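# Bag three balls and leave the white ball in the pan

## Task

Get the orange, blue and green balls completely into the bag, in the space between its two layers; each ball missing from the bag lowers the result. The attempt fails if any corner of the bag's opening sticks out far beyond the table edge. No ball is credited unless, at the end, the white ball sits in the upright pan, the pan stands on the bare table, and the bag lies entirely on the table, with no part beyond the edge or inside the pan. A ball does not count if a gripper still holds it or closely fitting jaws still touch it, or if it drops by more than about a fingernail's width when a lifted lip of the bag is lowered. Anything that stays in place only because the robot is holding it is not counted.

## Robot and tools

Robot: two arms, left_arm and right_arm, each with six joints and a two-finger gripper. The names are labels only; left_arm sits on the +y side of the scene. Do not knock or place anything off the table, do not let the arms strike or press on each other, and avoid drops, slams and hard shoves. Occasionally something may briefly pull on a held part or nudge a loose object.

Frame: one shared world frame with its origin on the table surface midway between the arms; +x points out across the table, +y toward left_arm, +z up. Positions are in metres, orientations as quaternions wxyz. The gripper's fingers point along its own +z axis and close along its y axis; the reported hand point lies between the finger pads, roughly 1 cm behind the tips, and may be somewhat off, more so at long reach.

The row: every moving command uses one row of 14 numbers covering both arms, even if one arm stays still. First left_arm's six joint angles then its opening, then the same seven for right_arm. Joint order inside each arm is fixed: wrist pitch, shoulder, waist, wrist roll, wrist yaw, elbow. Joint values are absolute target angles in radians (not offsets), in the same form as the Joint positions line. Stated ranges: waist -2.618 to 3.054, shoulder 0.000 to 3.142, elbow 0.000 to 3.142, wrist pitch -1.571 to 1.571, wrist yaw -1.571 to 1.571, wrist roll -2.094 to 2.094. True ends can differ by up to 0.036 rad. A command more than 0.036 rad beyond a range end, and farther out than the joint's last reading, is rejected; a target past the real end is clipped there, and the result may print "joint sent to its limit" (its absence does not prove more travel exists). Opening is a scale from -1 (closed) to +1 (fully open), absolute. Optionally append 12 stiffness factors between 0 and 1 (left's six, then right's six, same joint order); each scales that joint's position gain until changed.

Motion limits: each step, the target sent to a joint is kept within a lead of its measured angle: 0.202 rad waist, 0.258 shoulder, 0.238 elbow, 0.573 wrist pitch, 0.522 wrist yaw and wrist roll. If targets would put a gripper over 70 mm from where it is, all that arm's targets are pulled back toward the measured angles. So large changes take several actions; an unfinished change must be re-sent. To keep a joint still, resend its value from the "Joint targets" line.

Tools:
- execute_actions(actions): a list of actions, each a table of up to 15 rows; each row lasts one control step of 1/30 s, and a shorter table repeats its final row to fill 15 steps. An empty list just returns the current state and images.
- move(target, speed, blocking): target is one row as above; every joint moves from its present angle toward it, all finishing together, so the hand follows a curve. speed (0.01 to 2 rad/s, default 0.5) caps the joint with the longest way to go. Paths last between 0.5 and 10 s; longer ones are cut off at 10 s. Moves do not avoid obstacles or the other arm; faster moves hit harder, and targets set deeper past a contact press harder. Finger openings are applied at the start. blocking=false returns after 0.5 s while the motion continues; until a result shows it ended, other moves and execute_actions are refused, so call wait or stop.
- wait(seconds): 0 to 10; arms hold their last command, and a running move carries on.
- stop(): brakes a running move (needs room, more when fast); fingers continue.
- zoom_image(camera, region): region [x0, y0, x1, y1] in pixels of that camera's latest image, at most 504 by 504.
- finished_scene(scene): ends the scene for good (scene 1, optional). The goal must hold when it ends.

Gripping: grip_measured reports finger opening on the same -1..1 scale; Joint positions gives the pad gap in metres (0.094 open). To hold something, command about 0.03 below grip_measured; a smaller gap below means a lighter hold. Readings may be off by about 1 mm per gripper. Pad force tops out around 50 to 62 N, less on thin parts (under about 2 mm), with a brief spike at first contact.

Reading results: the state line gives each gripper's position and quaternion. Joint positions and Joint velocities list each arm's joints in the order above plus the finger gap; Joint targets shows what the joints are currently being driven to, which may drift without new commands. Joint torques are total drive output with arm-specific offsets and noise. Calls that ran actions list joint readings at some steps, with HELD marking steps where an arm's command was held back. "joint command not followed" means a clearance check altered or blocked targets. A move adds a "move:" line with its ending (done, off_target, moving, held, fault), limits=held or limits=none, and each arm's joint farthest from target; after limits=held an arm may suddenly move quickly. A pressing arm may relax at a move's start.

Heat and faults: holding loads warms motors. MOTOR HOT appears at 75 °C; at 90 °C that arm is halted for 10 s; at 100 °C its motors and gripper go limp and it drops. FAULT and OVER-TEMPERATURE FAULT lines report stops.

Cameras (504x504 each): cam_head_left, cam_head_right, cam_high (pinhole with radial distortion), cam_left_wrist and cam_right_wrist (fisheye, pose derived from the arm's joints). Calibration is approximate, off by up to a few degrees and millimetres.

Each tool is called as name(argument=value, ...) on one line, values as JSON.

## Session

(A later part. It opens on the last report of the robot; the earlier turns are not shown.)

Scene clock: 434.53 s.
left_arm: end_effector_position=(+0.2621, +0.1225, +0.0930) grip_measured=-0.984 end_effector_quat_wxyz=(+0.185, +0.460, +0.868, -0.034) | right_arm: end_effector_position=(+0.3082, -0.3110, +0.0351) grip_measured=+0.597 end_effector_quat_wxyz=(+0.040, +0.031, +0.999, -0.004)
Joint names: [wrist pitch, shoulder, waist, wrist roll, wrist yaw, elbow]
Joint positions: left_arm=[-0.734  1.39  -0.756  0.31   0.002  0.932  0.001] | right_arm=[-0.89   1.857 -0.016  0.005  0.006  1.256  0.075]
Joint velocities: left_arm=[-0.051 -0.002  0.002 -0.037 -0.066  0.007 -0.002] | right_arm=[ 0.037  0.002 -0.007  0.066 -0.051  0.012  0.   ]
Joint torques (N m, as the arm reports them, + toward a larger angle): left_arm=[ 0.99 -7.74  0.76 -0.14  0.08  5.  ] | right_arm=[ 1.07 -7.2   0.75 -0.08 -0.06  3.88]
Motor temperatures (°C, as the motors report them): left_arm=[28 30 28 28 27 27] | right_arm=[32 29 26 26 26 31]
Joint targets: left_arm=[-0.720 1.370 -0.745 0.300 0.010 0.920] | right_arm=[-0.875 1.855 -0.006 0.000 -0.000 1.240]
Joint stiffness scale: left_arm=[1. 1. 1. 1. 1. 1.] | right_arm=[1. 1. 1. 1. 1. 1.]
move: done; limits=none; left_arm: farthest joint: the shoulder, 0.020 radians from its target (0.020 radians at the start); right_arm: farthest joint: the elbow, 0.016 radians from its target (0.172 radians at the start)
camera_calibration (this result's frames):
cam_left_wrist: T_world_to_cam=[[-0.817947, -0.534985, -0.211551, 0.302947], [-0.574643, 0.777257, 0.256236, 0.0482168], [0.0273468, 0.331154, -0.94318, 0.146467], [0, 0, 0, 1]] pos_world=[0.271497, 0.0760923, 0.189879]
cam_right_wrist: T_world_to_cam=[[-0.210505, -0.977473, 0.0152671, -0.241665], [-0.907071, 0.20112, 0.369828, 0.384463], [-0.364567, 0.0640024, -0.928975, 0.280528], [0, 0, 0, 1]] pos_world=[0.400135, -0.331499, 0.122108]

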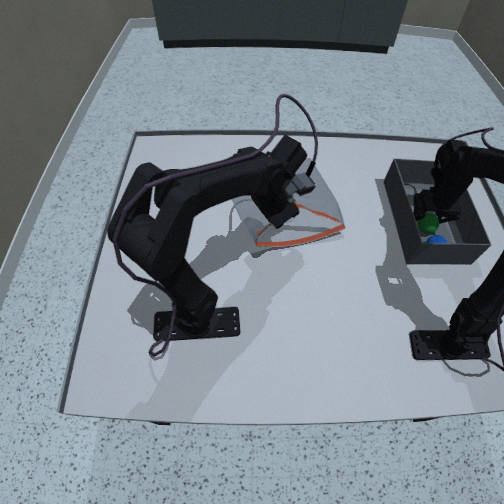

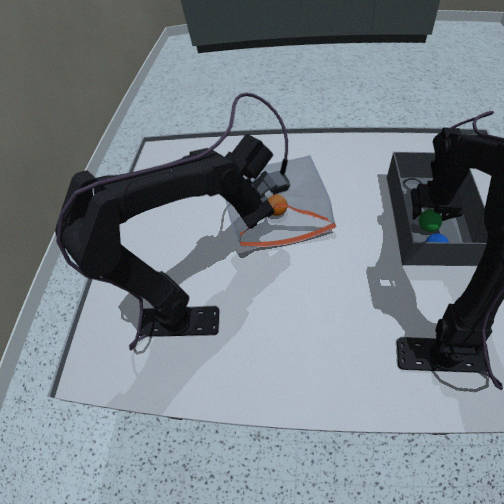

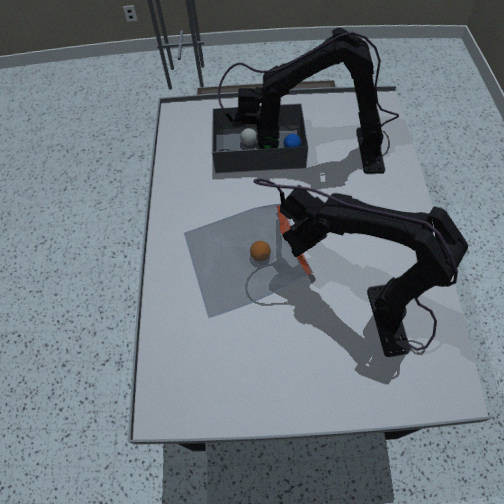

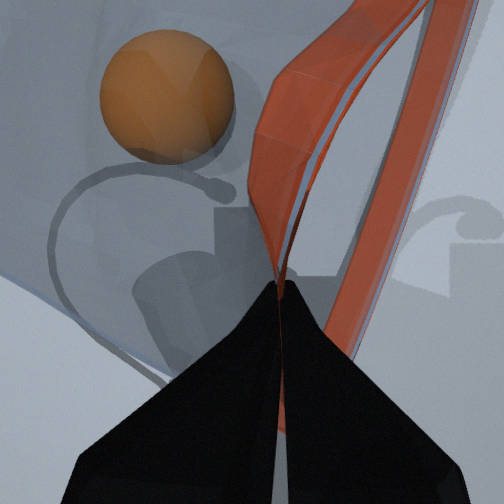

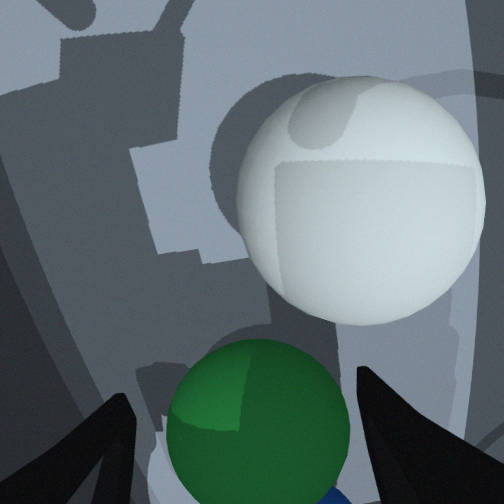

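execute_actions(actions=[[[-0.72,1.37,-0.745,0.3,0.01,0.92,-1, -0.875,1.855,-0.02,0,0,1.225,0.6]],[[-0.72,1.37,-0.745,0.3,0.01,0.92,-1, -0.875,1.855,-0.02,0,0,1.225,0.35]],[[-0.72,1.37,-0.745,0.3,0.01,0.92,-1, -0.875,1.855,-0.02,0,0,1.225,0.18]],[[-0.72,1.37,-0.745,0.3,0.01,0.92,-1, -0.875,1.855,-0.02,0,0,1.225,0.08]]])

move(target=[-0.72,1.37,-0.745,0.3,0.01,0.92,-1, -1.43,1.72,-0.02,0,0,1.8,0.08], speed=0.4)

Scene clock: 441.93 s.
left_arm: end_effector_position=(+0.2621, +0.1225, +0.0930) grip_measured=-0.984 end_effector_quat_wxyz=(+0.185, +0.460, +0.868, -0.034) | right_arm: end_effector_position=(+0.3083, -0.3110, +0.0351) grip_measured=+0.085 end_effector_quat_wxyz=(+0.040, +0.031, +0.999, -0.004)
Joint names: [wrist pitch, shoulder, waist, wrist roll, wrist yaw, elbow]
Joint positions: left_arm=[-0.734  1.39  -0.756  0.31   0.002  0.932  0.001] | right_arm=[-0.889  1.857 -0.016  0.005  0.006  1.256  0.051]
Joint velocities: left_arm=[-0.022 -0.002  0.012 -0.051  0.022 -0.017  0.   ] | right_arm=[-0.037  0.002 -0.022  0.051 -0.066 -0.012 -0.001]
Joint torques (N m, as the arm reports them, + toward a larger angle): left_arm=[ 1.   -7.72  0.75 -0.15  0.08  4.99] | right_arm=[ 1.08 -7.21 -0.23 -0.09 -0.07  2.92]
Motor temperatures (°C, as the motors report them): left_arm=[29 30 28 28 27 27] | right_arm=[31 29 26 26 26 31]
Joint targets: left_arm=[-0.720 1.370 -0.745 0.300 0.010 0.920] | right_arm=[-0.875 1.855 -0.020 0.000 0.000 1.225]
Joint stiffness scale: left_arm=[1. 1. 1. 1. 1. 1.] | right_arm=[1. 1. 1. 1. 1. 1.]
Step readings (joint positions; steps 1 to 15: 1st action; 16 to 30: 2nd action; 31 to 45: 3rd action; 46 to 60: 4th action):
0: left_arm=[-0.734 1.390 -0.756 0.310 0.002 0.932] | right_arm=[-0.889 1.857 -0.016 0.005 0.006 1.256]
1: left_arm=[-0.734 1.390 -0.756 0.310 0.002 0.932] | right_arm=[-0.889 1.857 -0.016 0.005 0.006 1.256]
2: left_arm=[-0.734 1.390 -0.756 0.310 0.002 0.932] | right_arm=[-0.889 1.857 -0.016 0.005 0.006 1.256]
4: left_arm=[-0.734 1.390 -0.756 0.310 0.002 0.932] | right_arm=[-0.889 1.857 -0.016 0.005 0.006 1.256]
8: left_arm=[-0.734 1.390 -0.756 0.310 0.002 0.932] | right_arm=[-0.889 1.857 -0.016 0.005 0.006 1.256]
15: left_arm=[-0.734 1.390 -0.756 0.310 0.002 0.932] | right_arm=[-0.889 1.857 -0.016 0.005 0.006 1.256]
16: left_arm=[-0.734 1.390 -0.756 0.310 0.002 0.932] | right_arm=[-0.889 1.857 -0.016 0.005 0.006 1.256]
17: left_arm=[-0.734 1.390 -0.756 0.310 0.002 0.932] | right_arm=[-0.889 1.857 -0.016 0.005 0.006 1.256]
19: left_arm=[-0.734 1.390 -0.756 0.310 0.002 0.932] | right_arm=[-0.889 1.857 -0.016 0.005 0.006 1.256]
23: left_arm=[-0.734 1.390 -0.756 0.310 0.002 0.932] | right_arm=[-0.889 1.857 -0.016 0.005 0.006 1.256]
30: left_arm=[-0.734 1.390 -0.756 0.310 0.002 0.932] | right_arm=[-0.889 1.857 -0.016 0.005 0.006 1.256]
31: left_arm=[-0.734 1.390 -0.756 0.310 0.002 0.932] | right_arm=[-0.889 1.857 -0.016 0.005 0.006 1.256]
32: left_arm=[-0.734 1.390 -0.756 0.310 0.002 0.932] | right_arm=[-0.889 1.857 -0.016 0.005 0.006 1.256]
34: left_arm=[-0.734 1.390 -0.756 0.310 0.002 0.932] | right_arm=[-0.889 1.857 -0.016 0.005 0.006 1.256]
38: left_arm=[-0.734 1.390 -0.756 0.310 0.002 0.932] | right_arm=[-0.889 1.857 -0.016 0.005 0.006 1.256]
45: left_arm=[-0.734 1.390 -0.756 0.310 0.002 0.932] | right_arm=[-0.889 1.857 -0.016 0.005 0.006 1.256]
46: left_arm=[-0.734 1.390 -0.756 0.310 0.002 0.932] | right_arm=[-0.889 1.857 -0.016 0.005 0.006 1.256]
47: left_arm=[-0.734 1.390 -0.756 0.310 0.002 0.932] | right_arm=[-0.889 1.857 -0.016 0.005 0.006 1.256]
49: left_arm=[-0.734 1.390 -0.756 0.310 0.002 0.932] | right_arm=[-0.889 1.857 -0.016 0.005 0.006 1.256]
53: left_arm=[-0.734 1.390 -0.756 0.310 0.002 0.932] | right_arm=[-0.889 1.857 -0.016 0.005 0.006 1.256]
60: Joint positions above
camera_calibration (this result's frames):
cam_left_wrist: T_world_to_cam=[[-0.817947, -0.534985, -0.211551, 0.302947], [-0.574643, 0.777257, 0.256236, 0.0482168], [0.0273468, 0.331154, -0.94318, 0.146467], [0, 0, 0, 1]] pos_world=[0.271497, 0.0760923, 0.189879]
cam_right_wrist: T_world_to_cam=[[-0.210511, -0.977473, 0.0152083, -0.241647], [-0.907212, 0.201128, 0.369478, 0.384605], [-0.364214, 0.063982, -0.929115, 0.280459], [0, 0, 0, 1]] pos_world=[0.400196, -0.331502, 0.12215]

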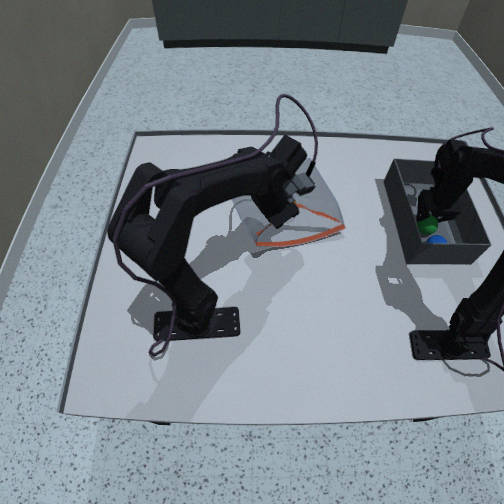

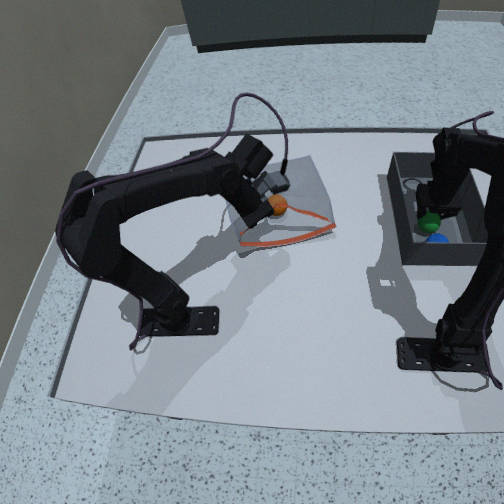

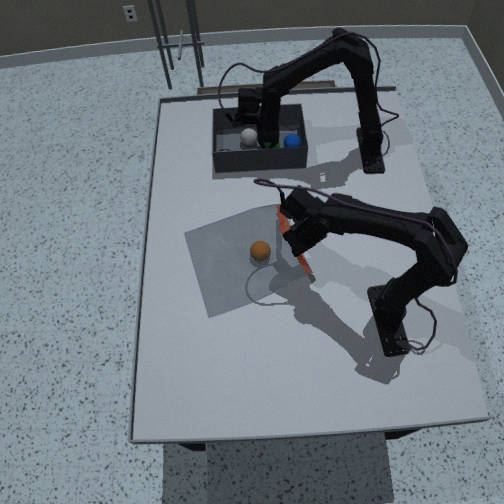

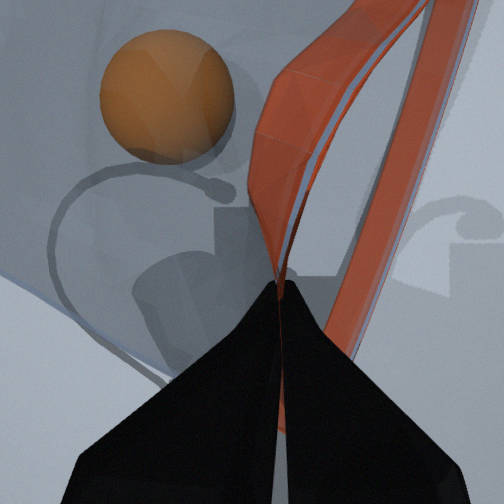

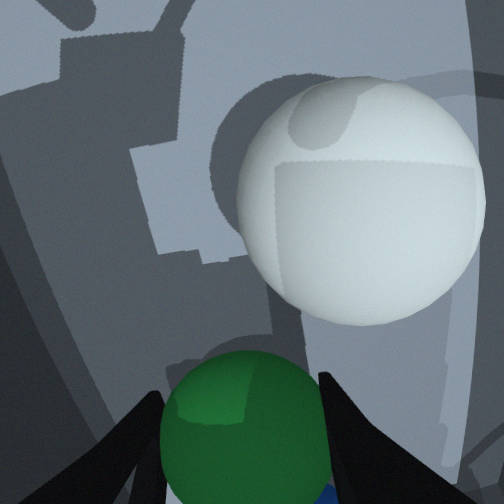

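Scene clock: 444.03 s.
left_arm: end_effector_position=(+0.2621, +0.1225, +0.0930) grip_measured=-0.984 end_effector_quat_wxyz=(+0.185, +0.460, +0.868, -0.034) | right_arm: end_effector_position=(+0.3079, -0.3110, +0.2013) grip_measured=+0.085 end_effector_quat_wxyz=(+0.088, +0.031, +0.996, -0.005)
Joint names: [wrist pitch, shoulder, waist, wrist roll, wrist yaw, elbow]
Joint positions: left_arm=[-0.734  1.39  -0.756  0.31   0.002  0.932  0.001] | right_arm=[-1.424  1.736 -0.016  0.005  0.006  1.764  0.051]
Joint velocities: left_arm=[-0.007  0.002  0.007 -0.037  0.066  0.037 -0.002] | right_arm=[ 0.037 -0.007 -0.007 -0.007  0.022 -0.007 -0.   ]
Joint torques (N m, as the arm reports them, + toward a larger angle): left_arm=[ 0.99 -7.74  0.79 -0.14  0.08  4.97] | right_arm=[ 1.07 -7.39 -0.22 -0.08 -0.07  7.27]
Motor temperatures (°C, as the motors report them): left_arm=[29 30 28 28 27 27] | right_arm=[31 29 26 26 26 31]
Joint targets: left_arm=[-0.720 1.370 -0.745 0.300 0.010 0.920] | right_arm=[-1.430 1.720 -0.020 -0.000 -0.000 1.800]
Joint stiffness scale: left_arm=[1. 1. 1. 1. 1. 1.] | right_arm=[1. 1. 1. 1. 1. 1.]
move: off_target (right_arm); limits=none; left_arm: farthest joint: the shoulder, 0.020 radians from its target (0.020 radians at the start); right_arm: farthest joint: the elbow, 0.036 radians from its target (0.544 radians at the start)
camera_calibration (this result's frames):
cam_left_wrist: T_world_to_cam=[[-0.817776, -0.535298, -0.21142, 0.302929], [-0.574896, 0.777081, 0.2562, 0.0483079], [0.0271469, 0.331059, -0.943219, 0.146535], [0, 0, 0, 1]] pos_world=[0.271522, 0.0761063, 0.189883]
cam_right_wrist: T_world_to_cam=[[-0.211258, -0.97743, 0.00046499, -0.241034], [-0.938176, 0.202907, 0.280454, 0.350797], [-0.274219, 0.0588119, -0.959867, 0.411542], [0, 0, 0, 1]] pos_world=[0.391041, -0.330977, 0.296756]

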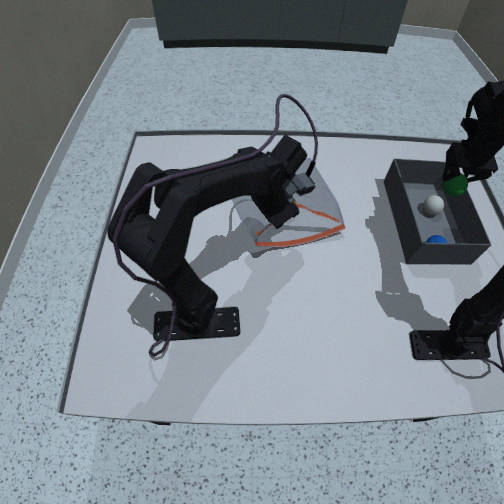

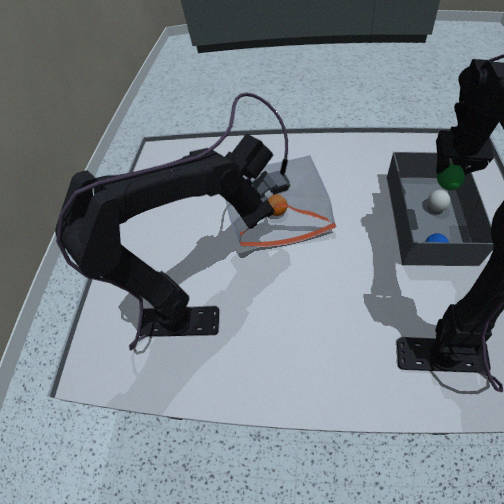

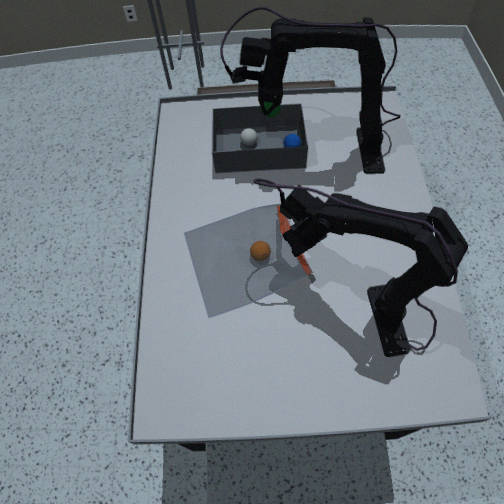

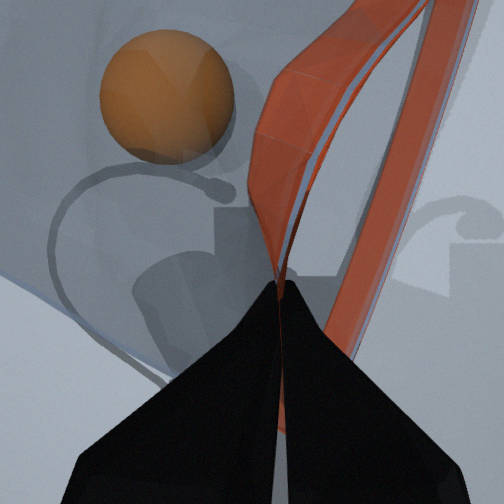

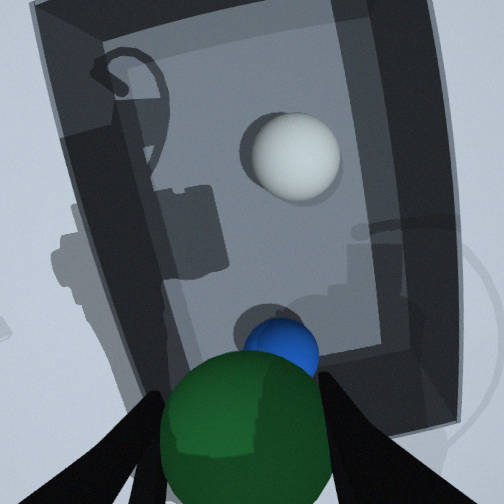

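move(target=[-0.72,1.37,-0.745,0.3,0.01,0.92,-1, -0.875,1.853,-0.02,0,0,1.243,0.08], speed=0.3)

execute_actions(actions=[[[-0.72,1.37,-0.745,0.3,0.01,0.92,-1, -0.875,1.853,-0.02,0,0,1.243,0.45]],[[-0.72,1.37,-0.745,0.3,0.01,0.92,-1, -0.91,1.865,-0.02,0,0,1.243,0.45]],[[-0.72,1.37,-0.745,0.3,0.01,0.92,-1, -0.945,1.87,-0.02,0,0,1.243,0.45]]])

Scene clock: 452.27 s.
left_arm: end_effector_position=(+0.2621, +0.1225, +0.0930) grip_measured=-0.984 end_effector_quat_wxyz=(+0.185, +0.460, +0.868, -0.034) | right_arm: end_effector_position=(+0.3080, -0.3110, +0.0349) grip_measured=+0.085 end_effector_quat_wxyz=(+0.039, +0.031, +0.999, -0.004)
Joint names: [wrist pitch, shoulder, waist, wrist roll, wrist yaw, elbow]
Joint positions: left_arm=[-0.734  1.39  -0.756  0.31   0.002  0.932  0.001] | right_arm=[-0.891  1.858 -0.016  0.005  0.006  1.256  0.051]
Joint velocities: left_arm=[-0.066 -0.007  0.012  0.081 -0.051 -0.002 -0.002] | right_arm=[ 0.066 -0.022 -0.002 -0.007  0.007  0.022  0.001]
Joint torques (N m, as the arm reports them, + toward a larger angle): left_arm=[ 0.99 -7.75  0.77 -0.15  0.07  5.01] | right_arm=[ 1.1  -7.41 -0.22 -0.08 -0.06  4.05]
Motor temperatures (°C, as the motors report them): left_arm=[29 30 28 28 27 27] | right_arm=[31 29 26 26 26 31]
Joint targets: left_arm=[-0.720 1.370 -0.745 0.300 0.010 0.920] | right_arm=[-0.875 1.853 -0.020 -0.000 0.000 1.243]
Joint stiffness scale: left_arm=[1. 1. 1. 1. 1. 1.] | right_arm=[1. 1. 1. 1. 1. 1.]
move: done; limits=none; left_arm: farthest joint: the shoulder, 0.020 radians from its target (0.020 radians at the start); right_arm: farthest joint: the wrist pitch, 0.016 radians from its target (0.549 radians at the start)
camera_calibration (this result's frames):
cam_left_wrist: T_world_to_cam=[[-0.817776, -0.535298, -0.21142, 0.302929], [-0.574896, 0.777081, 0.2562, 0.0483079], [0.0271469, 0.331059, -0.943219, 0.146535], [0, 0, 0, 1]] pos_world=[0.271522, 0.0761063, 0.189883]
cam_right_wrist: T_world_to_cam=[[-0.210482, -0.977475, 0.0155022, -0.241712], [-0.906507, 0.201088, 0.371227, 0.384095], [-0.365982, 0.0640836, -0.928413, 0.280725], [0, 0, 0, 1]] pos_world=[0.400049, -0.331494, 0.121789]

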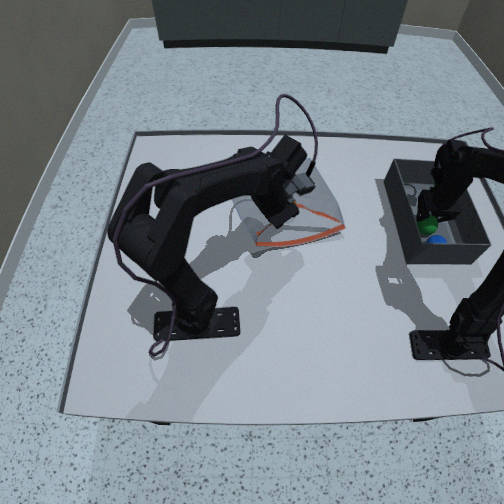

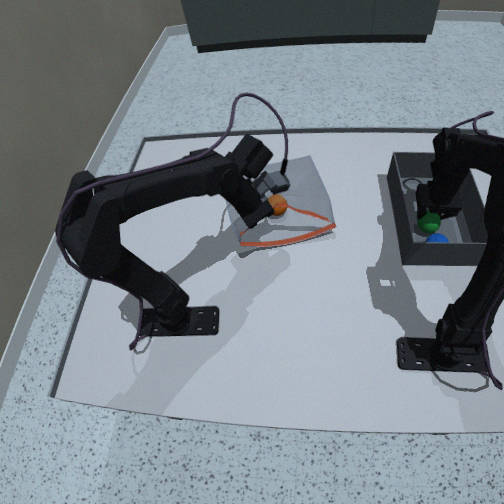

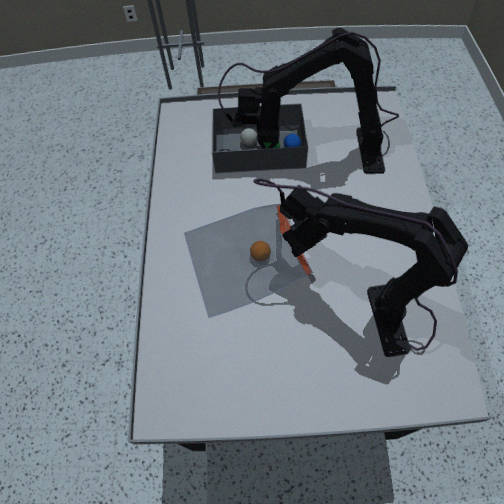

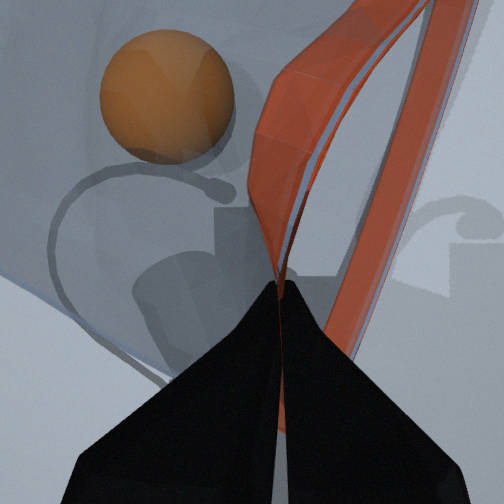

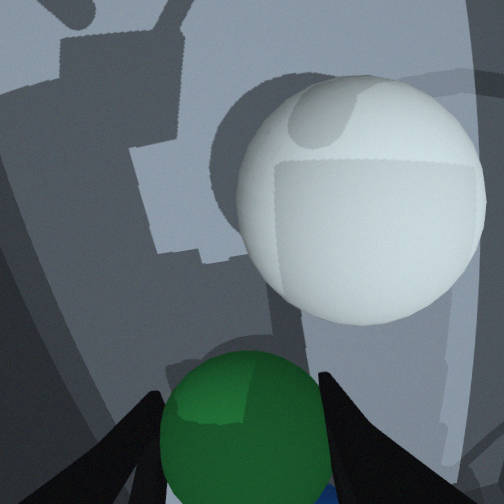

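Scene clock: 453.77 s.
left_arm: end_effector_position=(+0.2621, +0.1225, +0.0930) grip_measured=-0.984 end_effector_quat_wxyz=(+0.185, +0.460, +0.868, -0.034) | right_arm: end_effector_position=(+0.2960, -0.3103, +0.0319) grip_measured=+0.447 end_effector_quat_wxyz=(+0.012, +0.031, +0.999, -0.003)
Joint names: [wrist pitch, shoulder, waist, wrist roll, wrist yaw, elbow]
Joint positions: left_arm=[-0.734  1.39  -0.756  0.31   0.002  0.932  0.001] | right_arm=[-0.937  1.865 -0.016  0.004  0.006  1.256  0.068]
Joint velocities: left_arm=[ 0.022 -0.002 -0.012  0.022 -0.022 -0.017 -0.001] | right_arm=[ 0.007  0.002 -0.007 -0.007 -0.037 -0.002  0.001]
Joint torques (N m, as the arm reports them, + toward a larger angle): left_arm=[ 0.99 -7.75  0.77 -0.13  0.07  5.01] | right_arm=[ 0.73 -6.69 -0.22 -0.08 -0.06  3.95]
Motor temperatures (°C, as the motors report them): left_arm=[29 30 28 28 27 27] | right_arm=[31 29 26 26 26 31]
Joint targets: left_arm=[-0.720 1.370 -0.745 0.300 0.010 0.920] | right_arm=[-0.945 1.870 -0.020 -0.000 -0.000 1.243]
Joint stiffness scale: left_arm=[1. 1. 1. 1. 1. 1.] | right_arm=[1. 1. 1. 1. 1. 1.]
Step readings (joint positions; steps 1 to 15: 1st action; 16 to 30: 2nd action; 31 to 45: 3rd action):
0: left_arm=[-0.734 1.390 -0.756 0.310 0.002 0.932] | right_arm=[-0.891 1.858 -0.016 0.005 0.006 1.256]
1: left_arm=[-0.734 1.390 -0.756 0.310 0.002 0.932] | right_arm=[-0.891 1.858 -0.016 0.005 0.006 1.256]
2: left_arm=[-0.734 1.390 -0.756 0.310 0.002 0.932] | right_arm=[-0.891 1.858 -0.016 0.004 0.006 1.256]
4: left_arm=[-0.734 1.390 -0.756 0.310 0.002 0.932] | right_arm=[-0.890 1.858 -0.016 0.004 0.006 1.256]
8: left_arm=[-0.734 1.390 -0.756 0.310 0.002 0.932] | right_arm=[-0.890 1.858 -0.016 0.004 0.006 1.256]
15: left_arm=[-0.734 1.390 -0.756 0.310 0.002 0.932] | right_arm=[-0.889 1.858 -0.016 0.004 0.006 1.256]
16: left_arm=[-0.734 1.390 -0.756 0.310 0.002 0.932] | right_arm=[-0.891 1.858 -0.016 0.004 0.006 1.256]
17: left_arm=[-0.734 1.390 -0.756 0.310 0.002 0.932] | right_arm=[-0.893 1.859 -0.016 0.004 0.006 1.256]
19: left_arm=[-0.734 1.390 -0.756 0.310 0.002 0.932] | right_arm=[-0.896 1.862 -0.016 0.004 0.006 1.256]
23: left_arm=[-0.734 1.390 -0.756 0.310 0.002 0.932] | right_arm=[-0.901 1.865 -0.016 0.004 0.006 1.256]
30: left_arm=[-0.734 1.390 -0.756 0.310 0.002 0.932] | right_arm=[-0.902 1.865 -0.016 0.004 0.006 1.256]
31: left_arm=[-0.734 1.390 -0.756 0.310 0.002 0.932] | right_arm=[-0.905 1.865 -0.016 0.004 0.006 1.256]
32: left_arm=[-0.734 1.390 -0.756 0.310 0.002 0.932] | right_arm=[-0.911 1.865 -0.016 0.004 0.006 1.256]
34: left_arm=[-0.734 1.390 -0.756 0.310 0.002 0.932] | right_arm=[-0.922 1.865 -0.016 0.004 0.006 1.256]
38: left_arm=[-0.734 1.390 -0.756 0.310 0.002 0.932] | right_arm=[-0.932 1.865 -0.016 0.004 0.006 1.256]
45: Joint positions above
camera_calibration (this result's frames):
cam_left_wrist: T_world_to_cam=[[-0.817776, -0.535298, -0.21142, 0.302929], [-0.574896, 0.777081, 0.2562, 0.0483079], [0.0271469, 0.331059, -0.943219, 0.146535], [0, 0, 0, 1]] pos_world=[0.271522, 0.0761063, 0.189883]
cam_right_wrist: T_world_to_cam=[[-0.209064, -0.977614, 0.0237144, -0.244241], [-0.885493, 0.199542, 0.419624, 0.365969], [-0.414963, 0.0667292, -0.907388, 0.288109], [0, 0, 0, 1]] pos_world=[0.392555, -0.331025, 0.11365]

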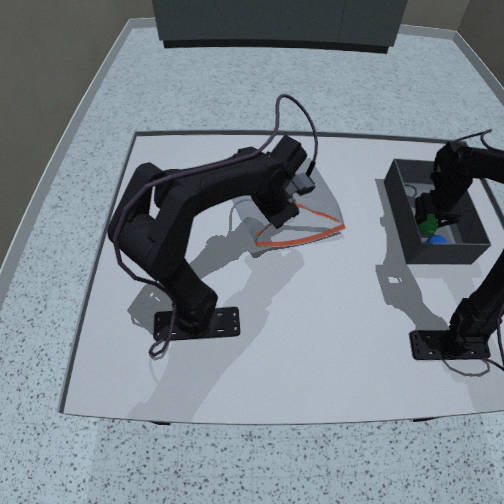

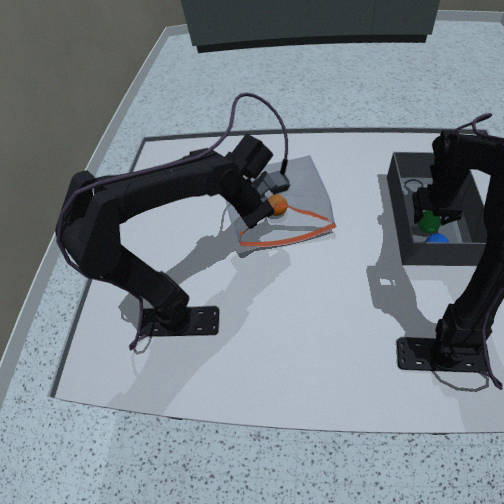

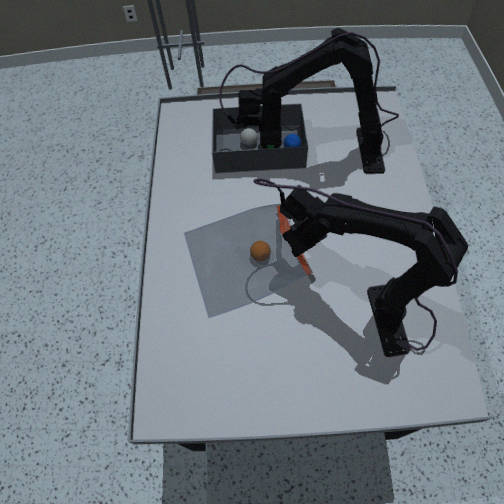

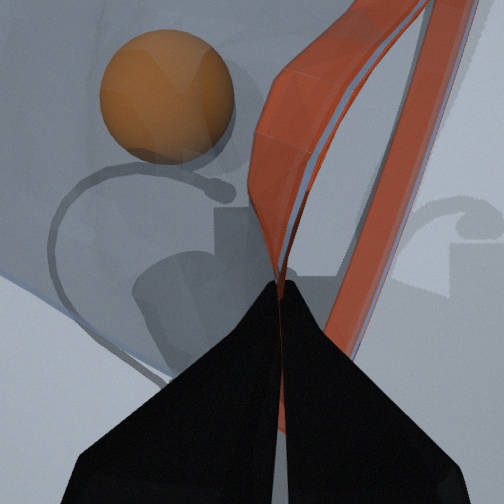

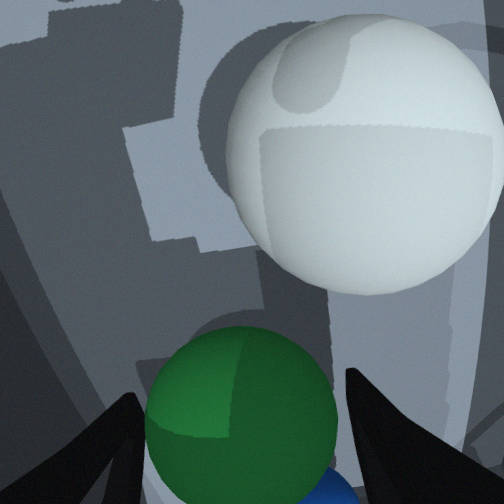

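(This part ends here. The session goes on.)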